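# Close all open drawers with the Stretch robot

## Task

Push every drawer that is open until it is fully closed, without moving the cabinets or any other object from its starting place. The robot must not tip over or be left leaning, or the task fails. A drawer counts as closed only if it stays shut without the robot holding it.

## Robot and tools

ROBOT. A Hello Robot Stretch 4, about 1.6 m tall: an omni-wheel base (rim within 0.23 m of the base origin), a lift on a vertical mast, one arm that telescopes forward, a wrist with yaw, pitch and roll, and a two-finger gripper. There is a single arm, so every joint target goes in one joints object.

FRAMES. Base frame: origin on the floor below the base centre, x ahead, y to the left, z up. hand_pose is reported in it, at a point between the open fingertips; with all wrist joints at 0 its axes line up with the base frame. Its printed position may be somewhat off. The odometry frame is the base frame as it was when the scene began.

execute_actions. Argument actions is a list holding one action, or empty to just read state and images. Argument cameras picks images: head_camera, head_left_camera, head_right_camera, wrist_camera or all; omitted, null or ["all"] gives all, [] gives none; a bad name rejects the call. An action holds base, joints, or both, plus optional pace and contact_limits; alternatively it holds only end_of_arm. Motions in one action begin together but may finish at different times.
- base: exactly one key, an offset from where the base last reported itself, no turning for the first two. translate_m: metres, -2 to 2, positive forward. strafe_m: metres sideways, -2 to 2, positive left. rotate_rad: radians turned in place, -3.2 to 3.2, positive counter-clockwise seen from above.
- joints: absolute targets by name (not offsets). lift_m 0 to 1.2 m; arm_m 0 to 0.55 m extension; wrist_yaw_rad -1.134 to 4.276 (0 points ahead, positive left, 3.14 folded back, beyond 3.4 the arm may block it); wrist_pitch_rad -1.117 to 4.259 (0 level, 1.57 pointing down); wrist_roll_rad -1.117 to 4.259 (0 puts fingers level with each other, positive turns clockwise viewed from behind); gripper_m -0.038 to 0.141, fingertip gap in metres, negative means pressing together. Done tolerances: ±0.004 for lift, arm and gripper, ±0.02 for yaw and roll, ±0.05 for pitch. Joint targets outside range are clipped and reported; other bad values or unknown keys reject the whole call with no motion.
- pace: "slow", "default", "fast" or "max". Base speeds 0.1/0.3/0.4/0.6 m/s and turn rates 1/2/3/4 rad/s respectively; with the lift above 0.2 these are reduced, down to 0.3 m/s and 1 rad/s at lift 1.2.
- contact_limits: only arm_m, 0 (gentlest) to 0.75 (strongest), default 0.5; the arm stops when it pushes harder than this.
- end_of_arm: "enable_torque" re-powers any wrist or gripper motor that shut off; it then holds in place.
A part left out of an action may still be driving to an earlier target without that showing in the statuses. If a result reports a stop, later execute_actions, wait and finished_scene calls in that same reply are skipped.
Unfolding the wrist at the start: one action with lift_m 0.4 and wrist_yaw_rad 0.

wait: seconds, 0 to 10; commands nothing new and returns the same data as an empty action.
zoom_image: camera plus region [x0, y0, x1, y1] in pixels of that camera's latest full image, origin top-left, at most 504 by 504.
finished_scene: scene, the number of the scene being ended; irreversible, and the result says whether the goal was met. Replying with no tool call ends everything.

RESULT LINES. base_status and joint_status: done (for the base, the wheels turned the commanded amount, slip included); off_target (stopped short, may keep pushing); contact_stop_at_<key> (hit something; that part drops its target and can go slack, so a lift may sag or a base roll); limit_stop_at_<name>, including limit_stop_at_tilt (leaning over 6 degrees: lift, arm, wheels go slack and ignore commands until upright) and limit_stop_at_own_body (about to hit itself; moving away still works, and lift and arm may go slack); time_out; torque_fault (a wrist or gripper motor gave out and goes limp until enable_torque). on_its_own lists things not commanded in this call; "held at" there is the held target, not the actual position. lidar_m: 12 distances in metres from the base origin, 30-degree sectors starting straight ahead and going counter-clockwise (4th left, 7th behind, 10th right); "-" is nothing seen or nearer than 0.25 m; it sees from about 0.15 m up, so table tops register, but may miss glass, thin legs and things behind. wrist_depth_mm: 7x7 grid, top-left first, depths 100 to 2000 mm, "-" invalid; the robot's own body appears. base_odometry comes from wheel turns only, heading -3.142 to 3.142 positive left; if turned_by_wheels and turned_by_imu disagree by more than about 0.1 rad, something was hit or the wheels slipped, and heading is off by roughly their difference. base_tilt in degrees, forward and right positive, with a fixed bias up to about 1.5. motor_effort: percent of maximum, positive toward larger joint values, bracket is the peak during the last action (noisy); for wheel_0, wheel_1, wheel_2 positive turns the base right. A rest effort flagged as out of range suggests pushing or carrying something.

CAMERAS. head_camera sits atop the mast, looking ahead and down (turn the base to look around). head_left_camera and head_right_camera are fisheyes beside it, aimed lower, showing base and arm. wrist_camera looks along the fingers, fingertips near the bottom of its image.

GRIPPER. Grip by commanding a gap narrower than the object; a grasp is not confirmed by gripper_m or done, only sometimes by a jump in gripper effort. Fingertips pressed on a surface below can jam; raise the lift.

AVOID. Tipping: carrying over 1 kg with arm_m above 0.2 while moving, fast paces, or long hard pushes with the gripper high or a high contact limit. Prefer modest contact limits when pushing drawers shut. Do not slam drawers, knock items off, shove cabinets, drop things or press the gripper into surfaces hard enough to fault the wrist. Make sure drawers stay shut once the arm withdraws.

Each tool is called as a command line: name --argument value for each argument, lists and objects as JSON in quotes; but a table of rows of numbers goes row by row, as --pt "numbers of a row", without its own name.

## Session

execute_actions --actions '[]'

Scene clock: 0.00 s.
base_odometry: x=+0.000 y=+0.000 heading=+0.000 (m, m, rad; odometry frame)
turned_by_wheels: +0.000 (rad since the last result)
turned_by_imu: +0.000 (rad since the last result)
base_tilt: forward=+0.1 right=-0.6 (deg)
lidar_m: 2.55 1.31 1.25 1.36 0.87 0.67 0.75 0.72 1.00 1.00 2.12 2.39
base_status: not commanded
joint_positions: lift_m=+0.180 arm_m=+0.002 wrist_yaw_rad=+3.098 wrist_pitch_rad=+0.004 wrist_roll_rad=+0.019 gripper_m=+0.057
joint_status: not commanded
motor_effort: lift_m=+21 arm_m=+0 wrist_yaw_rad=+0 wrist_pitch_rad=-7 wrist_roll_rad=+0 gripper_m=-3 wheel_0=-1 wheel_1=+0 wheel_2=+0 (%)
hand_pose: x=-0.1114 y=+0.0999 z=+0.3573 quat_wxyz=(+0.022, -0.002, +0.010, +1.000) (m; base frame)
wrist_depth_mm: - 143 - 1921 1618 1397 1308 / - 143 - 1863 1618 1464 1308 / - 127 207 1921 1618 1464 1308 / 110 143 267 1808 1160 768 1255 / 221 809 1983 1863 768 768 768 / 798 798 196 1397 197 768 768 / 798 809 904 108 768 759 768
pictures: head_camera, head_left_camera, head_right_camera, wrist_camera
Images, in order (width x height): head_camera 420x560, head_left_camera 420x672, head_right_camera 420x672, wrist_camera 616x392.

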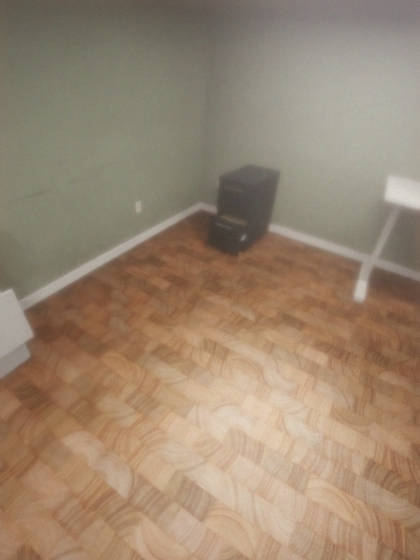

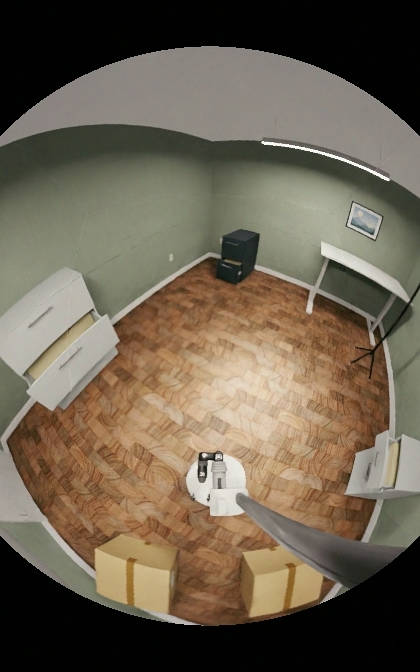

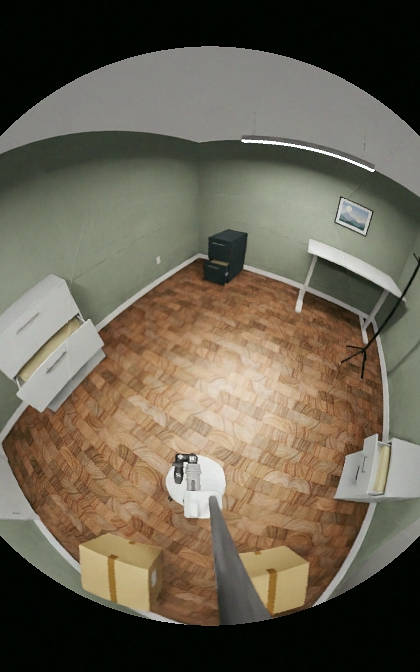

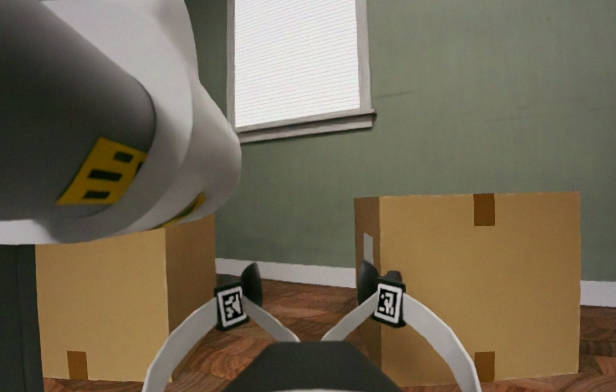

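Scene 2 has a similar layout: the large white cabinet is to my left, the dark cabinet is ahead in the corner and the small white cabinet is to my right. I'll zoom in to see which drawers are open.

zoom_image --camera "head_left_camera" --region '[0, 240, 200, 440]'

zoom_image --camera "head_camera" --region '[180, 150, 300, 270]'

zoom_image --camera "head_right_camera" --region '[300, 400, 420, 540]'

Region (0, 240, 200, 440) of head_left_camera's 420x672 image, scaled by 2.520, with more detail than that image has.

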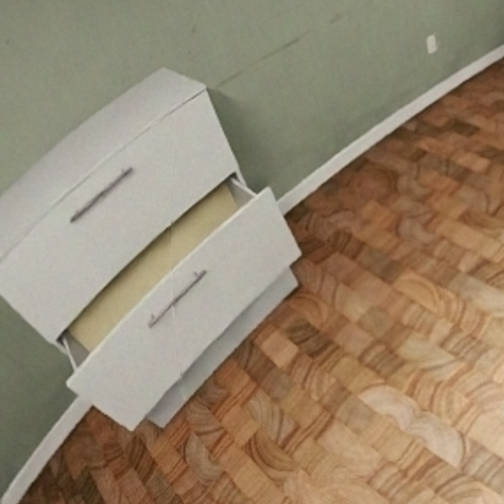

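Region (180, 150, 300, 270) of head_camera's 420x560 image, scaled by 4.200, with more detail than that image has.

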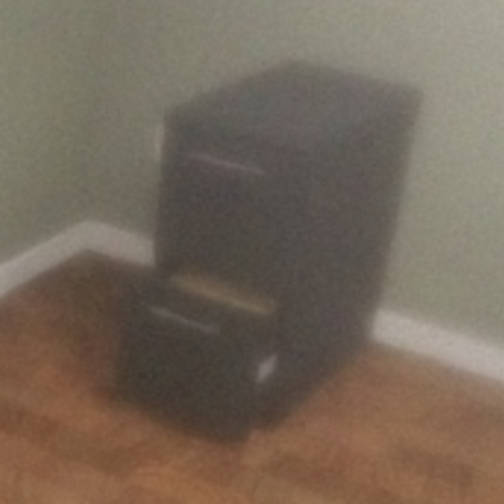

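Region (300, 400, 420, 540) of head_right_camera's 420x672 image, scaled by 3.600, with more detail than that image has; it fills the left 432 columns of this view, and the rest is white.

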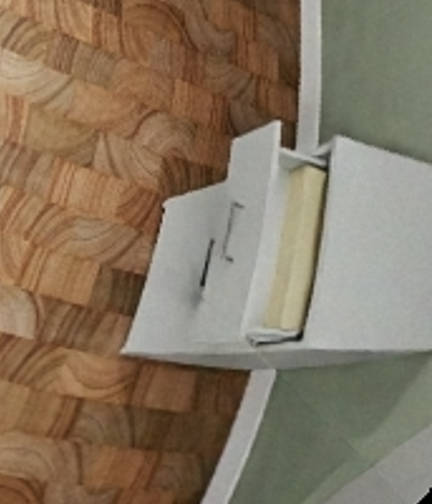

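Three drawers are open: the large white cabinet's lower drawer, the dark cabinet's bottom drawer, and what looks like the small white cabinet's top drawer. The small white cabinet is closest at about 1 m to my right, so I'll turn to it first while unfolding the wrist and closing the gripper.

execute_actions --actions '[{"base": {"rotate_rad": -2.04}, "joints": {"lift_m": 0.4, "wrist_yaw_rad": 0.0, "gripper_m": 0.0}}]'

Scene clock: 3.73 s.
base_odometry: x=+0.000 y=+0.000 heading=-2.039 (m, m, rad; odometry frame)
turned_by_wheels: -2.039 (rad since the last result)
turned_by_imu: -2.017 (rad since the last result)
base_tilt: forward=+0.1 right=-0.6 (deg)
lidar_m: 0.97 1.03 2.11 2.36 2.55 1.30 1.25 1.98 0.81 0.69 0.72 0.74
base_status: done
joint_positions: lift_m=+0.400 arm_m=+0.002 wrist_yaw_rad=+0.000 wrist_pitch_rad=+0.004 wrist_roll_rad=+0.019 gripper_m=+0.000
joint_status: all done
motor_effort: lift_m=+24(25) arm_m=+0(0) wrist_yaw_rad=-1(8) wrist_pitch_rad=-6(6) wrist_roll_rad=-1(1) gripper_m=-6(5) wheel_0=+3(8) wheel_1=+5(10) wheel_2=+2(7) (%)
hand_pose: x=+0.4615 y=-0.0873 z=+0.5767 quat_wxyz=(+1.000, +0.010, +0.002, +0.000) (m; base frame)
wrist_depth_mm: 1661 1618 1537 1537 1537 1464 1464 / 1661 1661 1618 1537 1537 1464 1464 / 1708 1618 1576 1499 1537 1464 1430 / 1708 1618 1537 1537 1499 1464 1430 / 1618 788 976 1537 1499 1464 1430 / 1661 976 960 195 1464 661 621 / 1464 976 960 108 1336 559 500
pictures: head_camera, head_left_camera, head_right_camera, wrist_camera
Images, in order (width x height): head_camera 420x560, head_left_camera 420x672, head_right_camera 420x672, wrist_camera 616x392.

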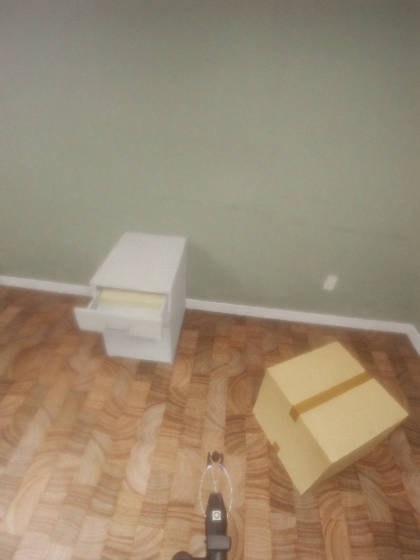

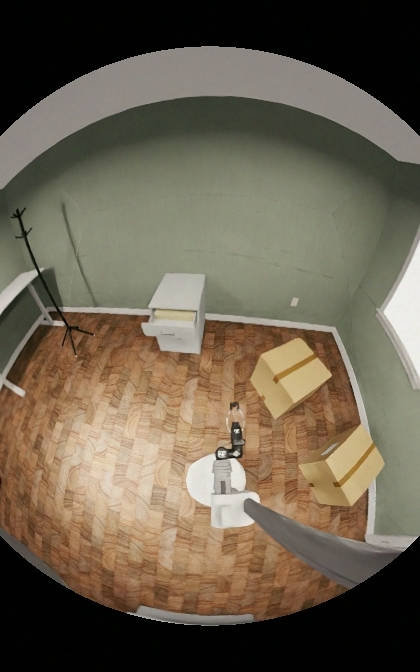

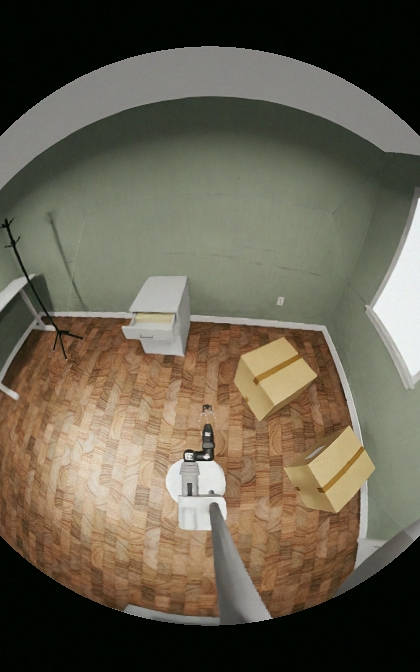

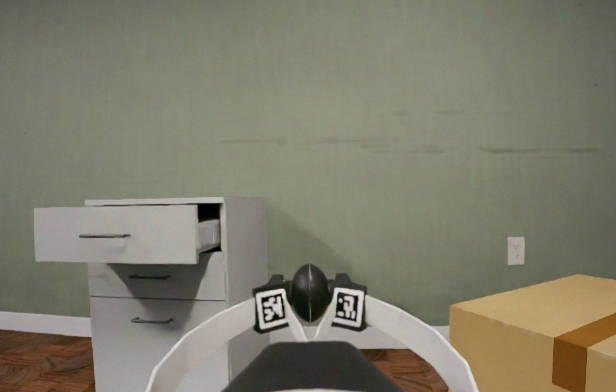

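I'm roughly facing the small cabinet, and its top drawer is about 0.18 m open. The wall depths show I'm about 0.10 rad off square. The drawer front centre is at about z = 0.55 m. I'll correct the heading, set the height, and strafe left so I push beside the bar handle.

execute_actions --actions '[{"base": {"rotate_rad": -0.1}, "joints": {"lift_m": 0.369}}]' --cameras '[]'

execute_actions --actions '[{"base": {"strafe_m": 0.4}, "pace": "fast"}]' --cameras '["wrist_camera"]'

Scene clock: 5.27 s.
base_odometry: x=+0.000 y=+0.000 heading=-2.139 (m, m, rad; odometry frame)
turned_by_wheels: -0.100 (rad since the last result)
turned_by_imu: -0.098 (rad since the last result)
base_tilt: forward=+0.1 right=-0.6 (deg)
lidar_m: 1.00 0.99 2.08 2.37 2.55 1.33 1.25 1.33 0.90 0.68 0.81 0.70
base_status: done
joint_positions: lift_m=+0.369 arm_m=+0.002 wrist_yaw_rad=+0.000 wrist_pitch_rad=+0.004 wrist_roll_rad=+0.019 gripper_m=+0.000
joint_status: all done
motor_effort: lift_m=+17(22) arm_m=+0(0) wrist_yaw_rad=+0(2) wrist_pitch_rad=-7(6) wrist_roll_rad=+0(1) gripper_m=-2(6) wheel_0=+1(8) wheel_1=+3(6) wheel_2=+0(6) (%)
hand_pose: x=+0.4615 y=-0.0874 z=+0.5463 quat_wxyz=(+1.000, +0.010, +0.002, +0.000) (m; base frame)
wrist_depth_mm: 1537 1537 1537 1537 1537 1537 1576 / 1576 1537 1537 1499 1537 1537 1576 / 1537 1537 1537 1576 1499 1537 1537 / 741 1397 1537 1537 1537 1537 1499 / 931 931 1397 1576 1537 1537 1537 / 931 931 960 196 640 585 530 / 917 931 1138 108 691 508 462
pictures: none
No camera images: the call's "cameras" was empty. Leave "cameras" out to get every camera's image.

Scene clock: 7.40 s.
base_odometry: x=+0.337 y=-0.215 heading=-2.139 (m, m, rad; odometry frame)
turned_by_wheels: +0.000 (rad since the last result)
turned_by_imu: +0.001 (rad since the last result)
base_tilt: forward=+0.1 right=-0.6 (deg)
lidar_m: 0.94 1.83 1.75 1.97 2.20 2.05 1.26 1.34 2.03 1.07 1.02 1.07
base_status: done
joint_positions: lift_m=+0.369 arm_m=+0.002 wrist_yaw_rad=+0.000 wrist_pitch_rad=+0.004 wrist_roll_rad=+0.019 gripper_m=+0.000
joint_status: not commanded
motor_effort: lift_m=+17(18) arm_m=+0(0) wrist_yaw_rad=-1(1) wrist_pitch_rad=-6(7) wrist_roll_rad=-1(0) gripper_m=-4(6) wheel_0=+2(9) wheel_1=+1(19) wheel_2=+0(1) (%)
hand_pose: x=+0.4615 y=-0.0874 z=+0.5462 quat_wxyz=(+1.000, +0.010, +0.002, +0.000) (m; base frame)
wrist_depth_mm: 1537 1576 1537 1576 1576 1576 1576 / 1576 1537 1537 1576 1537 1499 1576 / 1537 1537 1537 1537 1537 1576 1576 / 1537 1537 750 750 1537 1537 1576 / 1537 1576 931 931 1576 1537 1537 / 1537 1537 946 196 1499 1576 1537 / 1336 1281 931 108 1255 1229 1255
pictures: wrist_camera
Images, in order (width x height): wrist_camera 616x392.

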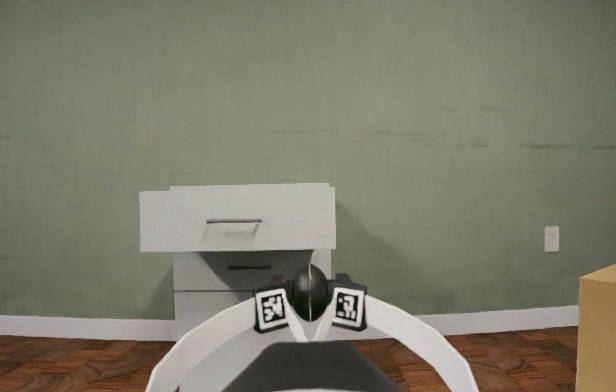

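I'm square to the wall now, but my hand is too close to the drawer's right edge, only about 0.04 m inside it. I'll move a little further left so it sits between the handle and the edge, then approach.

execute_actions --actions '[{"base": {"strafe_m": 0.045}}]' --cameras '[]'

execute_actions --actions '[{"base": {"translate_m": 0.3}, "joints": {"arm_m": 0.1}, "pace": "fast"}]' --cameras '["wrist_camera"]'

Scene clock: 9.00 s.
base_odometry: x=+0.375 y=-0.239 heading=-2.138 (m, m, rad; odometry frame)
turned_by_wheels: +0.000 (rad since the last result)
turned_by_imu: +0.001 (rad since the last result)
base_tilt: forward=+0.0 right=-0.7 (deg)
lidar_m: 0.93 1.82 1.70 1.94 2.16 2.05 1.28 1.33 2.07 1.13 1.06 1.11
base_status: done
joint_positions: lift_m=+0.369 arm_m=+0.002 wrist_yaw_rad=+0.000 wrist_pitch_rad=+0.004 wrist_roll_rad=+0.019 gripper_m=+0.000
joint_status: not commanded
motor_effort: lift_m=+18(17) arm_m=+0(0) wrist_yaw_rad=-1(0) wrist_pitch_rad=-5(6) wrist_roll_rad=+0(0) gripper_m=-3(5) wheel_0=-1(8) wheel_1=+4(15) wheel_2=+0(1) (%)
hand_pose: x=+0.4615 y=-0.0874 z=+0.5462 quat_wxyz=(+1.000, +0.010, +0.002, +0.000) (m; base frame)
wrist_depth_mm: 1537 1576 1576 1576 1537 1537 1576 / 1576 1537 1537 1537 1537 1537 1537 / 1537 1576 1576 1537 1576 1576 1499 / 1537 1576 759 759 1576 1576 1537 / 1537 1537 931 741 1537 1576 1537 / 1537 1537 931 196 1537 1537 1537 / 1366 1281 946 108 1281 1229 1255
pictures: none
No camera images: the call's "cameras" was empty. Leave "cameras" out to get every camera's image.

Scene clock: 11.00 s.
base_odometry: x=+0.214 y=-0.492 heading=-2.138 (m, m, rad; odometry frame)
turned_by_wheels: +0.000 (rad since the last result)
turned_by_imu: +0.000 (rad since the last result)
base_tilt: forward=+0.1 right=-0.6 (deg)
lidar_m: 0.66 0.71 1.52 1.92 2.30 2.37 1.58 1.68 1.23 0.96 0.91 0.67
base_status: done
joint_positions: lift_m=+0.369 arm_m=+0.098 wrist_yaw_rad=+0.000 wrist_pitch_rad=+0.004 wrist_roll_rad=+0.019 gripper_m=+0.000
joint_status: all done
motor_effort: lift_m=+18(17) arm_m=+10(9) wrist_yaw_rad=+0(1) wrist_pitch_rad=-6(7) wrist_roll_rad=-1(1) gripper_m=-5(5) wheel_0=+0(5) wheel_1=+2(10) wheel_2=+1(14) (%)
hand_pose: x=+0.5577 y=-0.0874 z=+0.5462 quat_wxyz=(+1.000, +0.010, +0.002, +0.000) (m; base frame)
wrist_depth_mm: 1138 1138 1160 1138 1182 1138 1182 / 1138 1138 1118 1160 1138 1138 1138 / 1138 1138 1138 1138 1160 1160 1138 / 355 355 357 357 359 1138 1118 / 353 355 357 359 357 1138 1138 / 1138 544 355 196 355 1118 1118 / 1138 539 544 108 1118 1118 1118
pictures: wrist_camera
Images, in order (width x height): wrist_camera 616x392.

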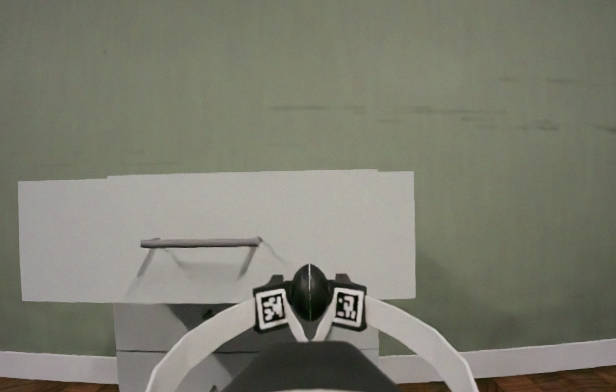

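The hand is placed between the handle and the right edge. I'll push the drawer shut slowly now.

execute_actions --actions '[{"joints": {"arm_m": 0.44}, "contact_limits": {"arm_m": 0.5}, "pace": "slow"}]' --cameras '["head_camera", "wrist_camera"]'

Scene clock: 15.77 s.
base_odometry: x=+0.214 y=-0.492 heading=-2.139 (m, m, rad; odometry frame)
turned_by_wheels: -0.001 (rad since the last result)
turned_by_imu: +0.000 (rad since the last result)
base_tilt: forward=+0.0 right=-0.6 (deg)
lidar_m: 0.82 1.51 1.57 1.93 2.30 2.36 1.56 1.66 1.23 0.98 0.91 1.48
base_status: not commanded
joint_positions: lift_m=+0.369 arm_m=+0.422 wrist_yaw_rad=-0.008 wrist_pitch_rad=+0.004 wrist_roll_rad=+0.019 gripper_m=+0.000
joint_status: arm_m contact_stop (moved +0.324 of +0.342)
on_its_own: arm_m is slack since a contact_stop (your +0.440 is given up); wrist_yaw_rad is at rest, and its effort (+23) is outside its rest range (-13 to +13)
motor_effort: lift_m=+18(18) arm_m=+0(26) wrist_yaw_rad=+23(48) wrist_pitch_rad=-4(6) wrist_roll_rad=+0(1) gripper_m=-2(7) wheel_0=+3(2) wheel_1=+1(2) wheel_2=-9(16) (%)
contact_limits: arm_m 0.5
hand_pose: x=+0.8811 y=-0.0898 z=+0.5464 quat_wxyz=(+1.000, +0.010, +0.002, -0.004) (m; base frame)
wrist_depth_mm: 798 831 820 820 831 831 842 / 809 820 820 820 820 820 831 / 239 248 235 236 238 820 842 / 229 232 233 236 237 831 831 / 229 230 233 235 237 820 820 / 229 230 232 206 188 831 831 / 229 230 232 108 236 820 831
pictures: head_camera, wrist_camera
Images, in order (width x height): head_camera 420x560, wrist_camera 616x392.

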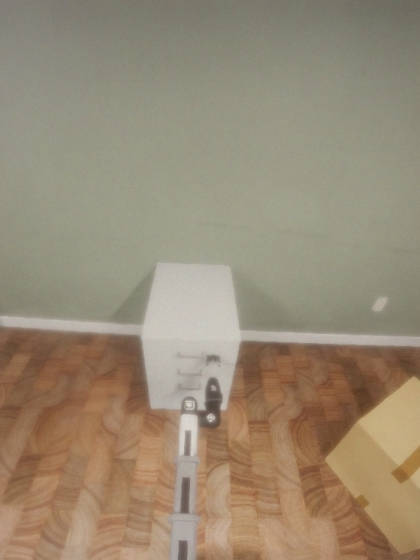

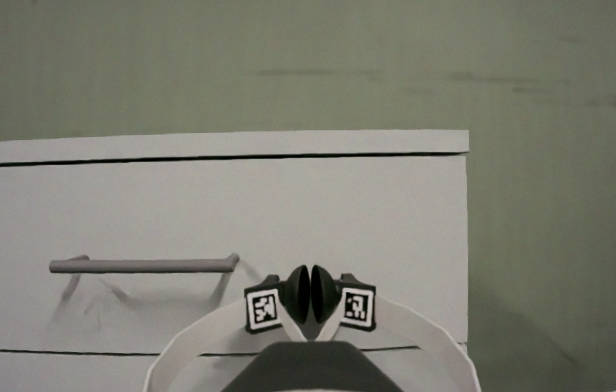

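The small white cabinet's drawer is shut and flush. The large white cabinet is directly behind me, and lidar shows 1.56 m clear that way. I'll retract the arm while reversing toward it, then turn around.

execute_actions --actions '[{"base": {"translate_m": -0.8}, "joints": {"arm_m": 0.0}, "pace": "fast"}]' --cameras '["wrist_camera"]'

execute_actions --actions '[{"base": {"rotate_rad": 3.14}, "pace": "fast"}]'

Scene clock: 20.20 s.
base_odometry: x=+0.645 y=+0.182 heading=-2.139 (m, m, rad; odometry frame)
turned_by_wheels: +0.000 (rad since the last result)
turned_by_imu: +0.000 (rad since the last result)
base_tilt: forward=+0.1 right=-0.6 (deg)
lidar_m: 1.63 2.04 2.01 1.97 2.00 1.52 0.77 0.82 1.15 1.31 1.25 1.39
base_status: done
joint_positions: lift_m=+0.369 arm_m=+0.004 wrist_yaw_rad=+0.000 wrist_pitch_rad=+0.004 wrist_roll_rad=+0.019 gripper_m=+0.000
joint_status: all done
joint sent to its limit — the command would take arm_m past its lower limit, so that joint was sent only as far as its limit.
motor_effort: lift_m=+18(17) arm_m=-10(11) wrist_yaw_rad=+1(22) wrist_pitch_rad=-6(7) wrist_roll_rad=+0(1) gripper_m=-9(5) wheel_0=-1(6) wheel_1=-3(11) wheel_2=-2(12) (%)
hand_pose: x=+0.4632 y=-0.0875 z=+0.5462 quat_wxyz=(+1.000, +0.010, +0.002, +0.000) (m; base frame)
wrist_depth_mm: - - - - - - - / - - - - - - - / - - - - - - - / - - - - - - - / - - - 1430 - - 1060 / 1983 - 1464 196 1661 1576 1008 / 1366 1308 1229 108 1255 1138 1042
pictures: wrist_camera
Images, in order (width x height): wrist_camera 616x392.

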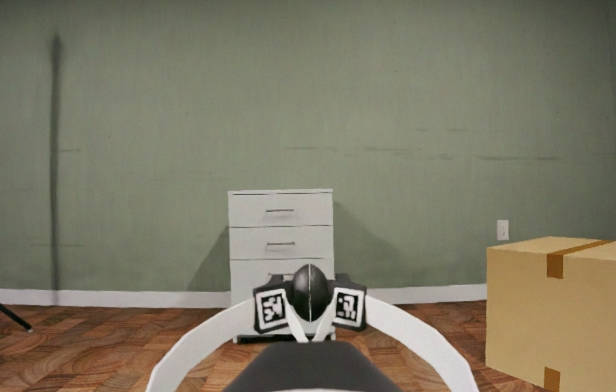

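Scene clock: 22.53 s.
base_odometry: x=+0.645 y=+0.182 heading=+1.000 (m, m, rad; odometry frame)
turned_by_wheels: +3.140 (rad since the last result)
turned_by_imu: +3.107 (rad since the last result)
base_tilt: forward=+0.1 right=-0.7 (deg)
lidar_m: 0.78 0.81 1.10 1.30 1.25 1.37 1.61 2.07 2.07 2.11 1.97 1.54
base_status: done
joint_positions: lift_m=+0.369 arm_m=+0.004 wrist_yaw_rad=+0.000 wrist_pitch_rad=+0.004 wrist_roll_rad=+0.019 gripper_m=+0.000
joint_status: not commanded
motor_effort: lift_m=+21(21) arm_m=-10(10) wrist_yaw_rad=-1(1) wrist_pitch_rad=-6(7) wrist_roll_rad=-1(0) gripper_m=-4(5) wheel_0=-2(12) wheel_1=-2(8) wheel_2=+0(13) (%)
hand_pose: x=+0.4632 y=-0.0873 z=+0.5459 quat_wxyz=(+1.000, +0.010, +0.002, +0.000) (m; base frame)
wrist_depth_mm: 778 788 798 1281 1308 1308 1308 / 788 798 798 1308 1308 1308 1308 / 798 798 798 1255 1308 1308 1308 / 574 569 574 1308 1308 1308 1308 / 564 574 580 1308 1281 1308 1308 / 564 569 574 195 1281 1281 1281 / 788 778 574 108 1281 1205 1255
pictures: head_camera, head_left_camera, head_right_camera, wrist_camera
Images, in order (width x height): head_camera 420x560, head_left_camera 420x672, head_right_camera 420x672, wrist_camera 616x392.

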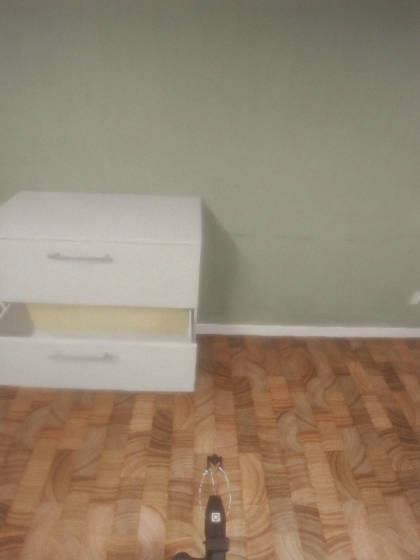

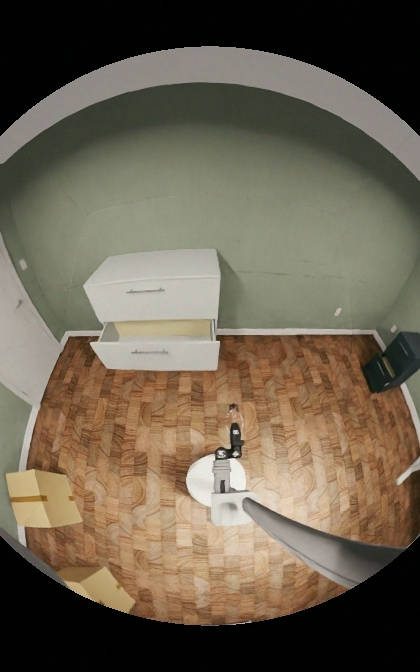

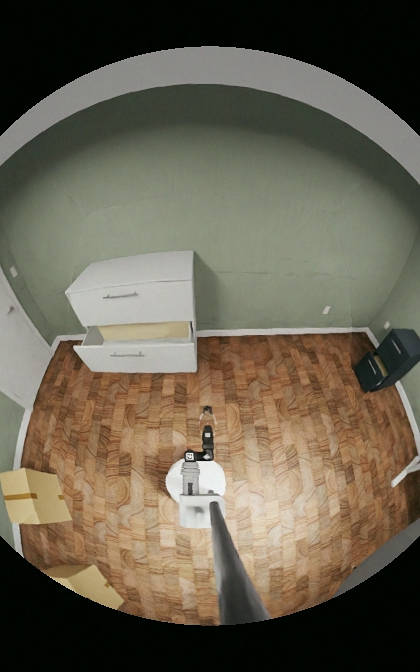

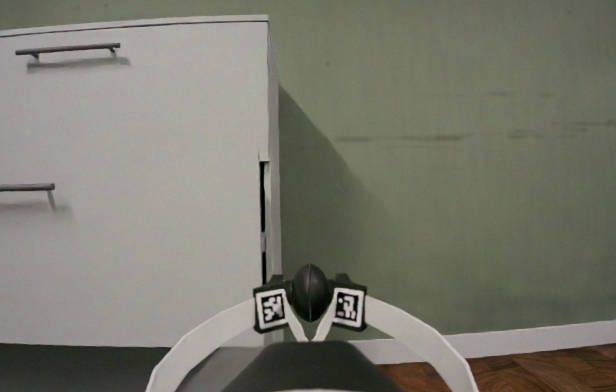

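I'm facing the large white cabinet's wall, and its lower drawer is about 0.22 m open. The cabinet centre is about 0.53 m to my left, and the drawer front spans z = 0.36–0.66 m. I'll lower the hand a little to sit under the handle, then strafe left.

execute_actions --actions '[{"base": {"strafe_m": 0.5}, "joints": {"lift_m": 0.313}, "pace": "fast"}]' --cameras '["wrist_camera"]'

Scene clock: 25.53 s.
base_odometry: x=+0.224 y=+0.452 heading=+1.000 (m, m, rad; odometry frame)
turned_by_wheels: +0.000 (rad since the last result)
turned_by_imu: +0.002 (rad since the last result)
base_tilt: forward=+0.1 right=-0.6 (deg)
lidar_m: 0.73 0.80 1.49 0.85 0.83 1.13 1.27 1.72 2.49 2.47 2.13 0.81
base_status: done
joint_positions: lift_m=+0.313 arm_m=+0.004 wrist_yaw_rad=+0.000 wrist_pitch_rad=+0.004 wrist_roll_rad=+0.019 gripper_m=+0.000
joint_status: all done
motor_effort: lift_m=+18(20) arm_m=-10(10) wrist_yaw_rad=-1(1) wrist_pitch_rad=-6(6) wrist_roll_rad=-1(0) gripper_m=-5(4) wheel_0=+0(14) wheel_1=+1(10) wheel_2=+0(2) (%)
hand_pose: x=+0.4632 y=-0.0874 z=+0.4902 quat_wxyz=(+1.000, +0.010, +0.002, +0.000) (m; base frame)
wrist_depth_mm: 1281 788 788 798 798 1281 1308 / 1281 788 788 788 798 1308 1308 / 564 569 569 569 580 585 1308 / 559 559 569 574 574 585 1336 / 554 564 564 569 580 574 1308 / 559 564 559 196 574 809 1281 / 1205 768 778 108 788 798 1138
pictures: wrist_camera
Images, in order (width x height): wrist_camera 616x392.

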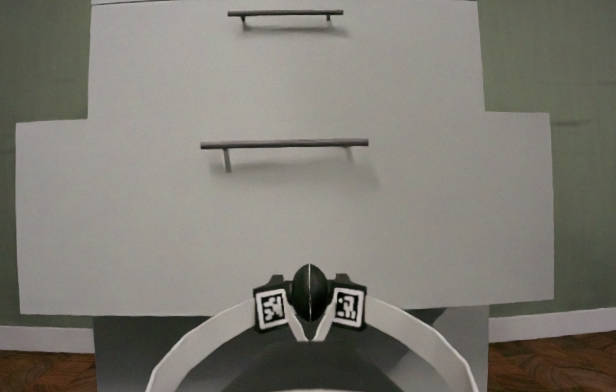

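The hand is centred on the drawer and below the handle. The gap is about 0.33 m and the drawer has 0.22 m to travel. I'll close in with the base and arm together, then push slowly.

execute_actions --actions '[{"base": {"translate_m": 0.2}, "joints": {"arm_m": 0.09}, "pace": "fast"}]' --cameras '[]'

Scene clock: 27.73 s.
base_odometry: x=+0.332 y=+0.620 heading=+1.001 (m, m, rad; odometry frame)
turned_by_wheels: +0.000 (rad since the last result)
turned_by_imu: +0.001 (rad since the last result)
base_tilt: forward=+0.0 right=-0.6 (deg)
lidar_m: 0.54 0.58 1.52 1.45 0.92 0.96 1.41 1.95 2.63 2.41 1.83 0.60
base_status: done
joint_positions: lift_m=+0.313 arm_m=+0.088 wrist_yaw_rad=+0.000 wrist_pitch_rad=+0.004 wrist_roll_rad=+0.019 gripper_m=+0.000
joint_status: all done
motor_effort: lift_m=+18(18) arm_m=+9(8) wrist_yaw_rad=+1(2) wrist_pitch_rad=-6(7) wrist_roll_rad=+0(1) gripper_m=-4(3) wheel_0=+2(10) wheel_1=+3(7) wheel_2=+0(10) (%)
hand_pose: x=+0.5477 y=-0.0874 z=+0.4902 quat_wxyz=(+1.000, +0.010, +0.002, +0.000) (m; base frame)
wrist_depth_mm: 389 392 394 289 291 404 296 / 281 283 286 286 290 294 294 / 281 282 286 289 290 291 294 / 279 283 283 286 290 293 294 / 279 282 283 287 289 291 293 / 279 283 282 196 289 291 294 / 278 281 283 108 289 290 293
pictures: none
No camera images: the call's "cameras" was empty. Leave "cameras" out to get every camera's image.

execute_actions --actions '[{"joints": {"arm_m": 0.4}, "contact_limits": {"arm_m": 0.5}, "pace": "slow"}]' --cameras '["head_camera", "wrist_camera"]'

Scene clock: 31.70 s.
base_odometry: x=+0.332 y=+0.620 heading=+1.000 (m, m, rad; odometry frame)
turned_by_wheels: +0.000 (rad since the last result)
turned_by_imu: +0.002 (rad since the last result)
base_tilt: forward=+0.0 right=-0.6 (deg)
lidar_m: 0.76 0.83 1.52 1.46 0.91 0.96 1.40 1.94 2.59 2.45 1.86 0.82
base_status: not commanded
joint_positions: lift_m=+0.313 arm_m=+0.360 wrist_yaw_rad=-0.005 wrist_pitch_rad=+0.003 wrist_roll_rad=+0.019 gripper_m=+0.000
joint_status: arm_m contact_stop (moved +0.271 of +0.312)
on_its_own: arm_m is slack since a contact_stop (your +0.400 is given up); wrist_yaw_rad is at rest, and its effort (+17) is outside its rest range (-13 to +13)
motor_effort: lift_m=+18(18) arm_m=+0(26) wrist_yaw_rad=+17(45) wrist_pitch_rad=-3(6) wrist_roll_rad=+0(0) gripper_m=-2(2) wheel_0=+4(6) wheel_1=+2(3) wheel_2=-7(16) (%)
contact_limits: arm_m 0.5
hand_pose: x=+0.8185 y=-0.0890 z=+0.4905 quat_wxyz=(+1.000, +0.010, +0.002, -0.003) (m; base frame)
wrist_depth_mm: 230 233 235 236 238 241 243 / 230 232 235 237 238 241 243 / 229 232 235 236 238 239 241 / 229 232 235 236 237 240 242 / 230 230 234 236 237 239 242 / 229 231 189 203 188 239 242 / 229 229 232 108 236 238 241
pictures: head_camera, wrist_camera
Images, in order (width x height): head_camera 420x560, wrist_camera 616x392.

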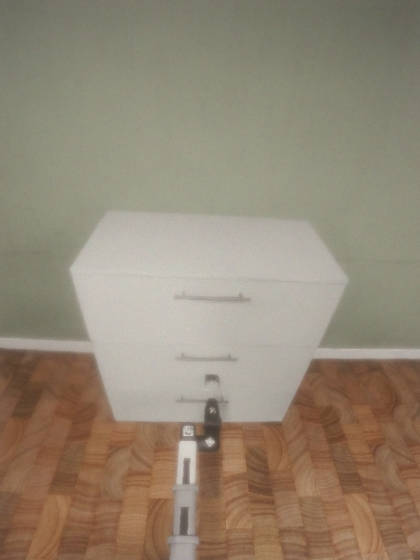

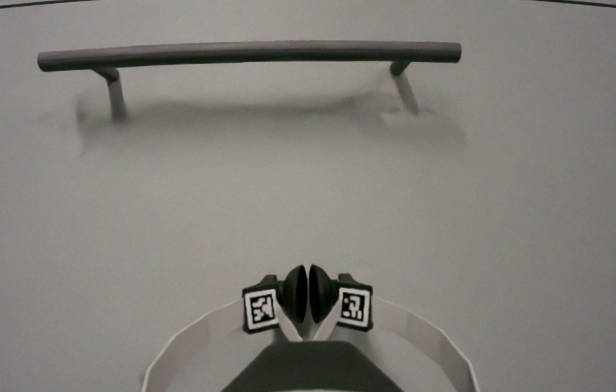

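The drawer closed exactly as predicted, with the arm stopping at 0.36 m and the front flush. Next is the dark cabinet in the corner. I'll retract the arm while strafing right along the wall, then turn to face the cabinet's wall.

execute_actions --actions '[{"base": {"strafe_m": -1.2}, "joints": {"arm_m": 0.005}, "pace": "fast"}]' --cameras '[]'

execute_actions --actions '[{"base": {"rotate_rad": -1.54}, "pace": "fast"}]'

Scene clock: 37.57 s.
base_odometry: x=+1.342 y=-0.028 heading=+1.000 (m, m, rad; odometry frame)
turned_by_wheels: +0.000 (rad since the last result)
turned_by_imu: -0.001 (rad since the last result)
base_tilt: forward=+0.1 right=-0.6 (deg)
lidar_m: 1.27 1.06 1.13 2.04 1.97 1.92 1.89 1.86 1.49 1.25 1.25 1.35
base_status: done
joint_positions: lift_m=+0.313 arm_m=+0.007 wrist_yaw_rad=+0.000 wrist_pitch_rad=+0.004 wrist_roll_rad=+0.019 gripper_m=+0.000
joint_status: all done
motor_effort: lift_m=+18(18) arm_m=-10(12) wrist_yaw_rad=-1(15) wrist_pitch_rad=-6(7) wrist_roll_rad=+0(0) gripper_m=-5(4) wheel_0=-1(13) wheel_1=+3(17) wheel_2=-1(5) (%)
hand_pose: x=+0.4661 y=-0.0875 z=+0.4902 quat_wxyz=(+1.000, +0.010, +0.002, +0.000) (m; base frame)
wrist_depth_mm: 1078 1078 1078 1098 1098 1118 1118 / 1078 1098 1098 1098 1098 1118 1118 / 1078 1078 1098 1098 1098 1098 1118 / 1060 1078 1078 1098 1098 1118 1098 / 1060 1098 1078 1098 1098 1098 1118 / 1060 1060 1078 196 1098 1098 1118 / 1025 1078 1060 108 1078 1078 1098
pictures: none
No camera images: the call's "cameras" was empty. Leave "cameras" out to get every camera's image.

Scene clock: 39.27 s.
base_odometry: x=+1.342 y=-0.028 heading=-0.540 (m, m, rad; odometry frame)
turned_by_wheels: -1.540 (rad since the last result)
turned_by_imu: -1.524 (rad since the last result)
base_tilt: forward=+0.1 right=-0.7 (deg)
lidar_m: 1.26 1.26 1.34 1.26 1.04 1.21 2.04 1.99 1.93 2.03 1.76 1.48
base_status: done
joint_positions: lift_m=+0.313 arm_m=+0.007 wrist_yaw_rad=+0.000 wrist_pitch_rad=+0.004 wrist_roll_rad=+0.019 gripper_m=+0.000
joint_status: not commanded
motor_effort: lift_m=+18(18) arm_m=-10(10) wrist_yaw_rad=+1(1) wrist_pitch_rad=-6(6) wrist_roll_rad=-1(1) gripper_m=-3(6) wheel_0=+0(9) wheel_1=+0(12) wheel_2=+0(11) (%)
hand_pose: x=+0.4661 y=-0.0874 z=+0.4902 quat_wxyz=(+1.000, +0.010, +0.002, +0.000) (m; base frame)
wrist_depth_mm: 1863 1863 1921 1921 1863 1863 1863 / 1863 1921 1808 1863 1863 1863 1281 / 1921 1808 1863 1863 1863 1808 1808 / 1863 1138 1430 1863 1863 1808 1863 / 1756 1160 1397 1921 1863 1863 1808 / 1464 1008 1008 196 1499 1537 1661 / 1138 1008 1098 108 1138 1098 1098
pictures: head_camera, head_left_camera, head_right_camera, wrist_camera
Images, in order (width x height): head_camera 420x560, head_left_camera 420x672, head_right_camera 420x672, wrist_camera 616x392.

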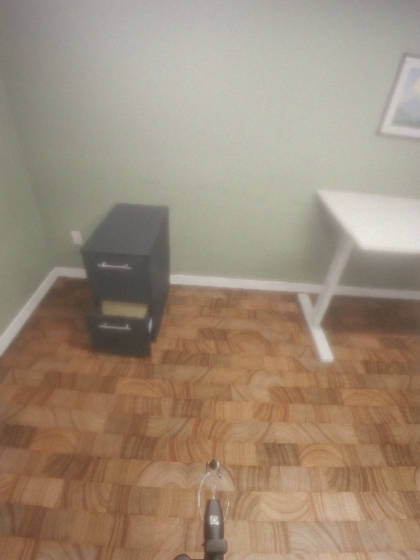

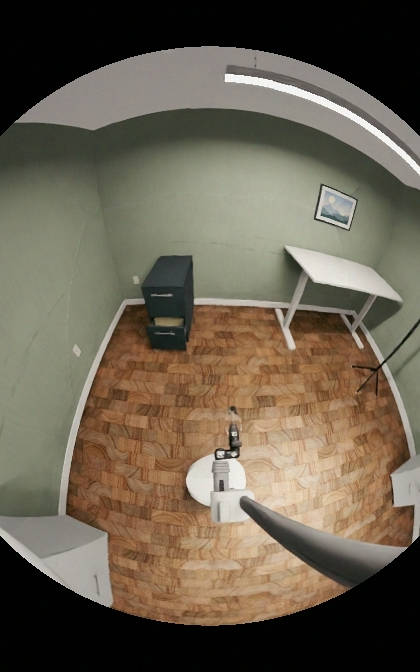

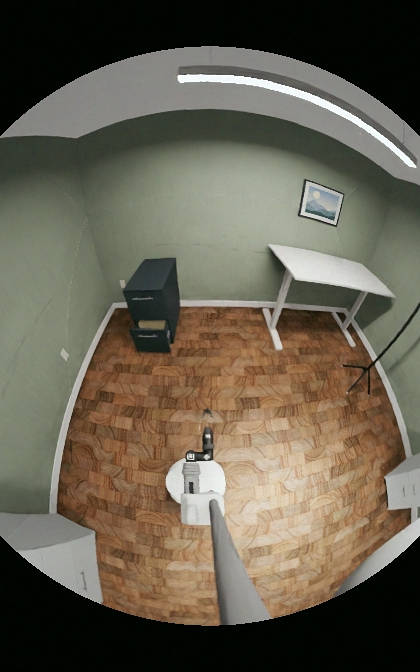

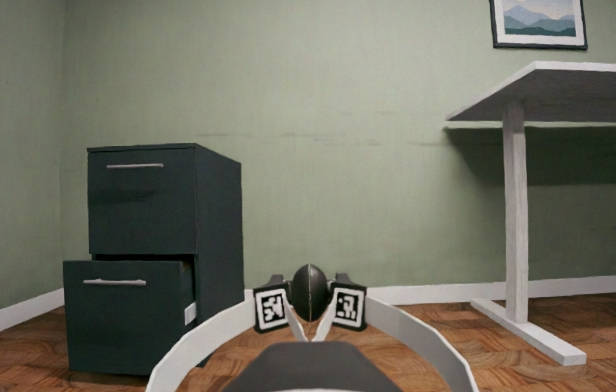

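I'm facing the dark cabinet's wall. Its bottom drawer is about 0.14 m open, centred about 0.51 m to my left, and its front spans z = 0.05–0.36 m. I'll lower the hand to about 0.2 m while strafing left.

execute_actions --actions '[{"base": {"strafe_m": 0.51}, "joints": {"lift_m": 0.02}, "pace": "fast"}]' --cameras '["wrist_camera"]'

Scene clock: 42.10 s.
base_odometry: x=+1.604 y=+0.409 heading=-0.540 (m, m, rad; odometry frame)
turned_by_wheels: +0.000 (rad since the last result)
turned_by_imu: +0.001 (rad since the last result)
base_tilt: forward=+0.1 right=-0.6 (deg)
lidar_m: 1.18 1.11 0.79 0.78 0.82 0.71 1.44 2.21 2.40 2.41 1.79 1.89
base_status: done
joint_positions: lift_m=+0.091 arm_m=+0.007 wrist_yaw_rad=+0.000 wrist_pitch_rad=+0.004 wrist_roll_rad=+0.019 gripper_m=+0.000
joint_status: lift_m limit_stop_at_own_body (moved -0.222 of -0.293)
on_its_own: lift_m is slack since a limit_stop_at_own_body (your +0.020 is given up); arm_m is slack since a limit_stop_at_own_body
motor_effort: lift_m=+21(21) arm_m=+0(10) wrist_yaw_rad=+0(1) wrist_pitch_rad=-7(8) wrist_roll_rad=-1(0) gripper_m=-2(3) wheel_0=+0(14) wheel_1=-1(15) wheel_2=+1(2) (%)
hand_pose: x=+0.4661 y=-0.0874 z=+0.2684 quat_wxyz=(+1.000, +0.010, +0.002, +0.000) (m; base frame)
wrist_depth_mm: 1182 1708 1863 1863 1863 1863 1863 / 1182 1756 1863 1160 1921 1863 1863 / 1205 1708 1921 1160 1863 1808 1863 / 1182 1756 1863 1025 1921 1863 1863 / 1182 1661 1618 1008 1863 1863 1808 / 1042 1078 976 196 878 1025 976 / 732 699 647 108 676 661 676
pictures: wrist_camera
Images, in order (width x height): wrist_camera 616x392.

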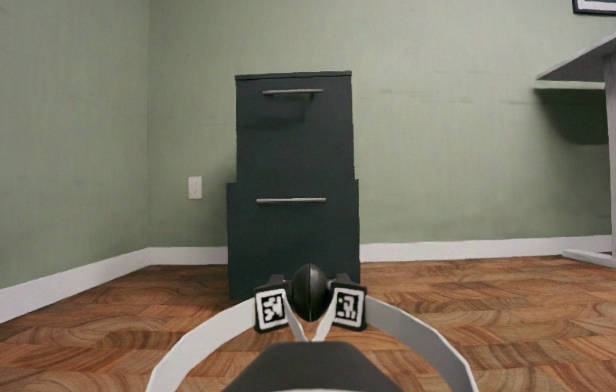

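With the arm retracted, the lift can't go lower because the wrist would hit the base, and it stopped at hand z = 0.27 m. That's too close to the handle at z ≈ 0.31 m. Instead I'll pitch the wrist down slightly so the fingertip contacts lower on the drawer face, hold the lift, and approach.

execute_actions --actions '[{"base": {"translate_m": 0.55}, "joints": {"lift_m": 0.095, "wrist_pitch_rad": 0.35, "arm_m": 0.12}, "pace": "fast"}]' --cameras '["head_camera", "wrist_camera"]'

Scene clock: 45.97 s.
base_odometry: x=+2.076 y=+0.127 heading=-0.539 (m, m, rad; odometry frame)
turned_by_wheels: +0.000 (rad since the last result)
turned_by_imu: +0.001 (rad since the last result)
base_tilt: forward=+0.0 right=-0.7 (deg)
lidar_m: 0.67 1.07 0.80 0.75 0.80 1.14 1.38 2.70 2.59 2.36 1.47 0.69
base_status: done
joint_positions: lift_m=+0.095 arm_m=+0.118 wrist_yaw_rad=+0.000 wrist_pitch_rad=+0.352 wrist_roll_rad=+0.019 gripper_m=+0.000
joint_status: all done
motor_effort: lift_m=+24(23) arm_m=+9(10) wrist_yaw_rad=-1(0) wrist_pitch_rad=-6(6) wrist_roll_rad=+0(1) gripper_m=-3(4) wheel_0=+0(7) wheel_1=+2(11) wheel_2=+2(13) (%)
hand_pose: x=+0.5600 y=-0.0874 z=+0.1735 quat_wxyz=(+0.984, +0.009, +0.175, -0.002) (m; base frame)
wrist_depth_mm: 1042 315 312 307 307 1042 1098 / 1098 332 330 327 324 1098 1118 / 1160 349 347 345 342 1182 1160 / 976 373 364 364 359 820 878 / 640 394 387 382 379 615 603 / 480 442 404 196 392 466 459 / 397 389 373 108 382 377 382
pictures: head_camera, wrist_camera
Images, in order (width x height): head_camera 420x560, wrist_camera 616x392.

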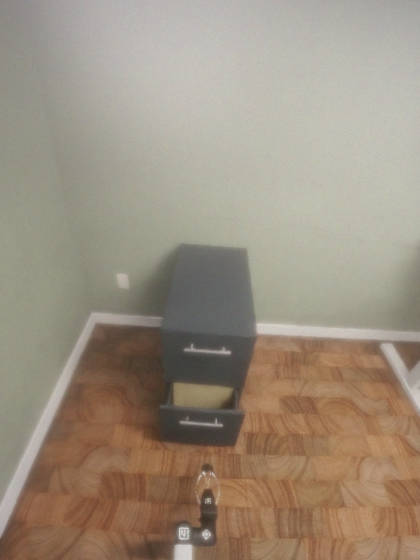

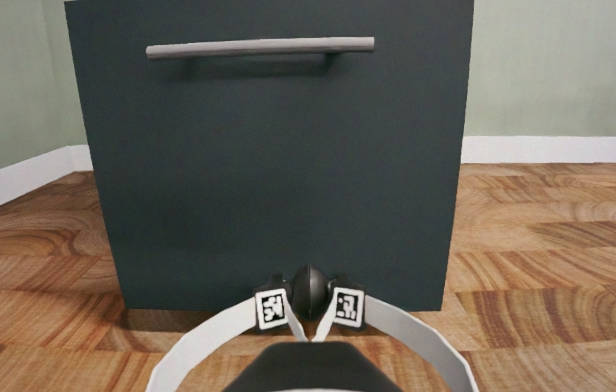

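The hand is at z = 0.17 m, which is well within the drawer face and below the handle. The gap is about 0.14 m and the drawer has about 0.15 m to travel, so I'll push slowly.

execute_actions --actions '[{"joints": {"arm_m": 0.44}, "contact_limits": {"arm_m": 0.5}, "pace": "slow"}]' --cameras '["head_camera", "wrist_camera"]'

Scene clock: 50.77 s.
base_odometry: x=+2.075 y=+0.127 heading=-0.540 (m, m, rad; odometry frame)
turned_by_wheels: +0.000 (rad since the last result)
turned_by_imu: +0.000 (rad since the last result)
base_tilt: forward=+0.1 right=-0.6 (deg)
lidar_m: 0.77 1.07 0.78 0.77 0.81 1.16 1.37 2.71 2.58 2.34 1.45 0.84
base_status: not commanded
joint_positions: lift_m=+0.095 arm_m=+0.392 wrist_yaw_rad=-0.006 wrist_pitch_rad=+0.356 wrist_roll_rad=+0.019 gripper_m=+0.000
joint_status: arm_m contact_stop (moved +0.273 of +0.322)
on_its_own: arm_m is slack since a contact_stop (your +0.440 is given up); wrist_yaw_rad is at rest, and its effort (+18) is outside its rest range (-13 to +13)
motor_effort: lift_m=+19(24) arm_m=+0(31) wrist_yaw_rad=+18(57) wrist_pitch_rad=-16(40) wrist_roll_rad=-1(0) gripper_m=-1(5) wheel_0=+5(5) wheel_1=+2(2) wheel_2=-7(15) (%)
contact_limits: arm_m 0.5
hand_pose: x=+0.8323 y=-0.0890 z=+0.1727 quat_wxyz=(+0.984, +0.010, +0.177, -0.005) (m; base frame)
wrist_depth_mm: 158 156 155 168 167 180 - / 195 195 194 192 191 189 189 / 207 206 204 203 202 200 202 / 220 218 216 214 213 211 213 / 233 231 229 227 226 225 535 / 251 248 193 200 189 238 436 / 268 262 257 108 254 249 379
pictures: head_camera, wrist_camera
Images, in order (width x height): head_camera 420x560, wrist_camera 616x392.

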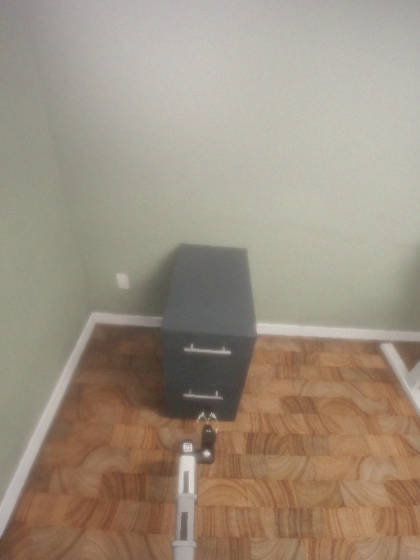

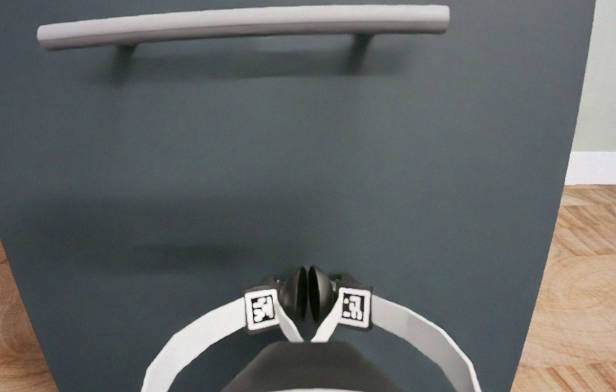

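The arm stopped on contact at about the predicted point, and the drawer looks flush. I'll retract, back off, level the wrist and verify.

execute_actions --actions '[{"base": {"translate_m": -0.35}, "joints": {"arm_m": 0.005, "wrist_pitch_rad": 0.0, "lift_m": 0.25}}]'

Scene clock: 53.63 s.
base_odometry: x=+1.775 y=+0.307 heading=-0.540 (m, m, rad; odometry frame)
turned_by_wheels: +0.000 (rad since the last result)
turned_by_imu: +0.000 (rad since the last result)
base_tilt: forward=+0.0 right=-0.6 (deg)
lidar_m: 1.12 1.06 0.79 0.76 0.82 0.91 1.25 2.39 2.48 2.30 1.68 1.90
base_status: done
joint_positions: lift_m=+0.250 arm_m=+0.007 wrist_yaw_rad=+0.000 wrist_pitch_rad=+0.002 wrist_roll_rad=+0.019 gripper_m=+0.000
joint_status: all done
motor_effort: lift_m=+24(30) arm_m=-9(13) wrist_yaw_rad=+1(17) wrist_pitch_rad=-6(64) wrist_roll_rad=-1(0) gripper_m=-5(5) wheel_0=-1(7) wheel_1=-3(9) wheel_2=+0(11) (%)
hand_pose: x=+0.4661 y=-0.0875 z=+0.4273 quat_wxyz=(+1.000, +0.010, +0.001, +0.000) (m; base frame)
wrist_depth_mm: 1160 1708 1661 1661 1708 1661 1708 / 1160 1708 1661 1708 1661 1618 1661 / 1182 1661 1708 946 1618 1661 1661 / 1182 1708 1708 960 1618 1661 1618 / 1160 1661 1708 960 1661 1618 1618 / 1160 1464 960 196 1308 1499 1464 / 1042 1042 946 108 946 976 1025
pictures: head_camera, head_left_camera, head_right_camera, wrist_camera
Images, in order (width x height): head_camera 420x560, head_left_camera 420x672, head_right_camera 420x672, wrist_camera 616x392.

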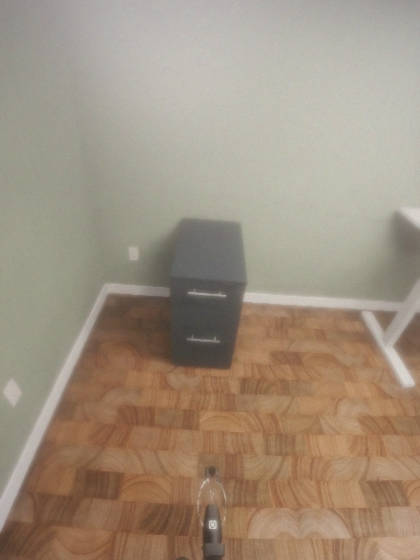

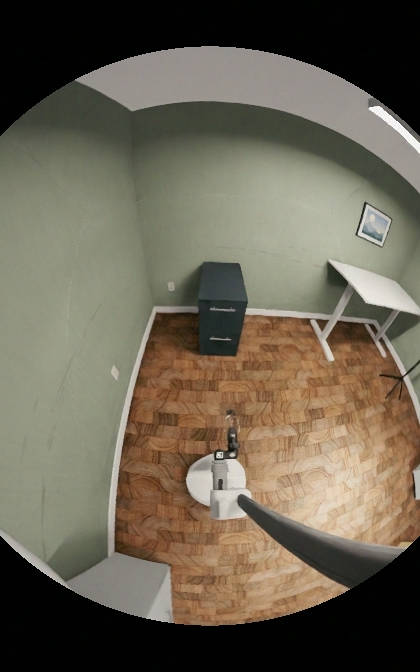

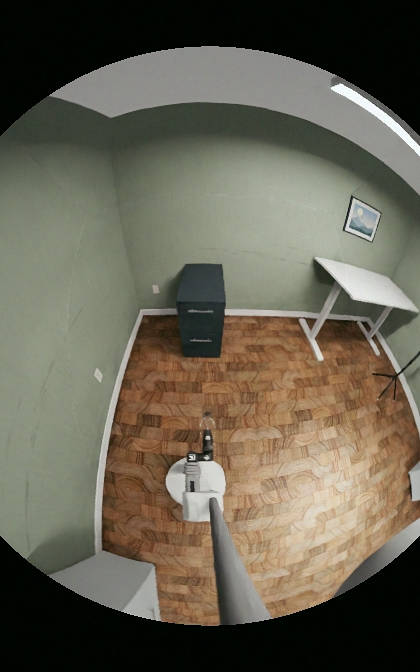

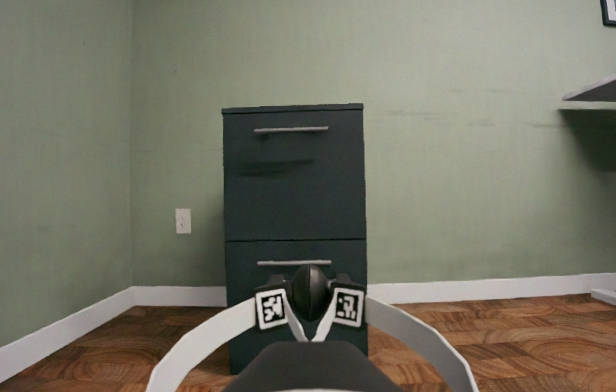

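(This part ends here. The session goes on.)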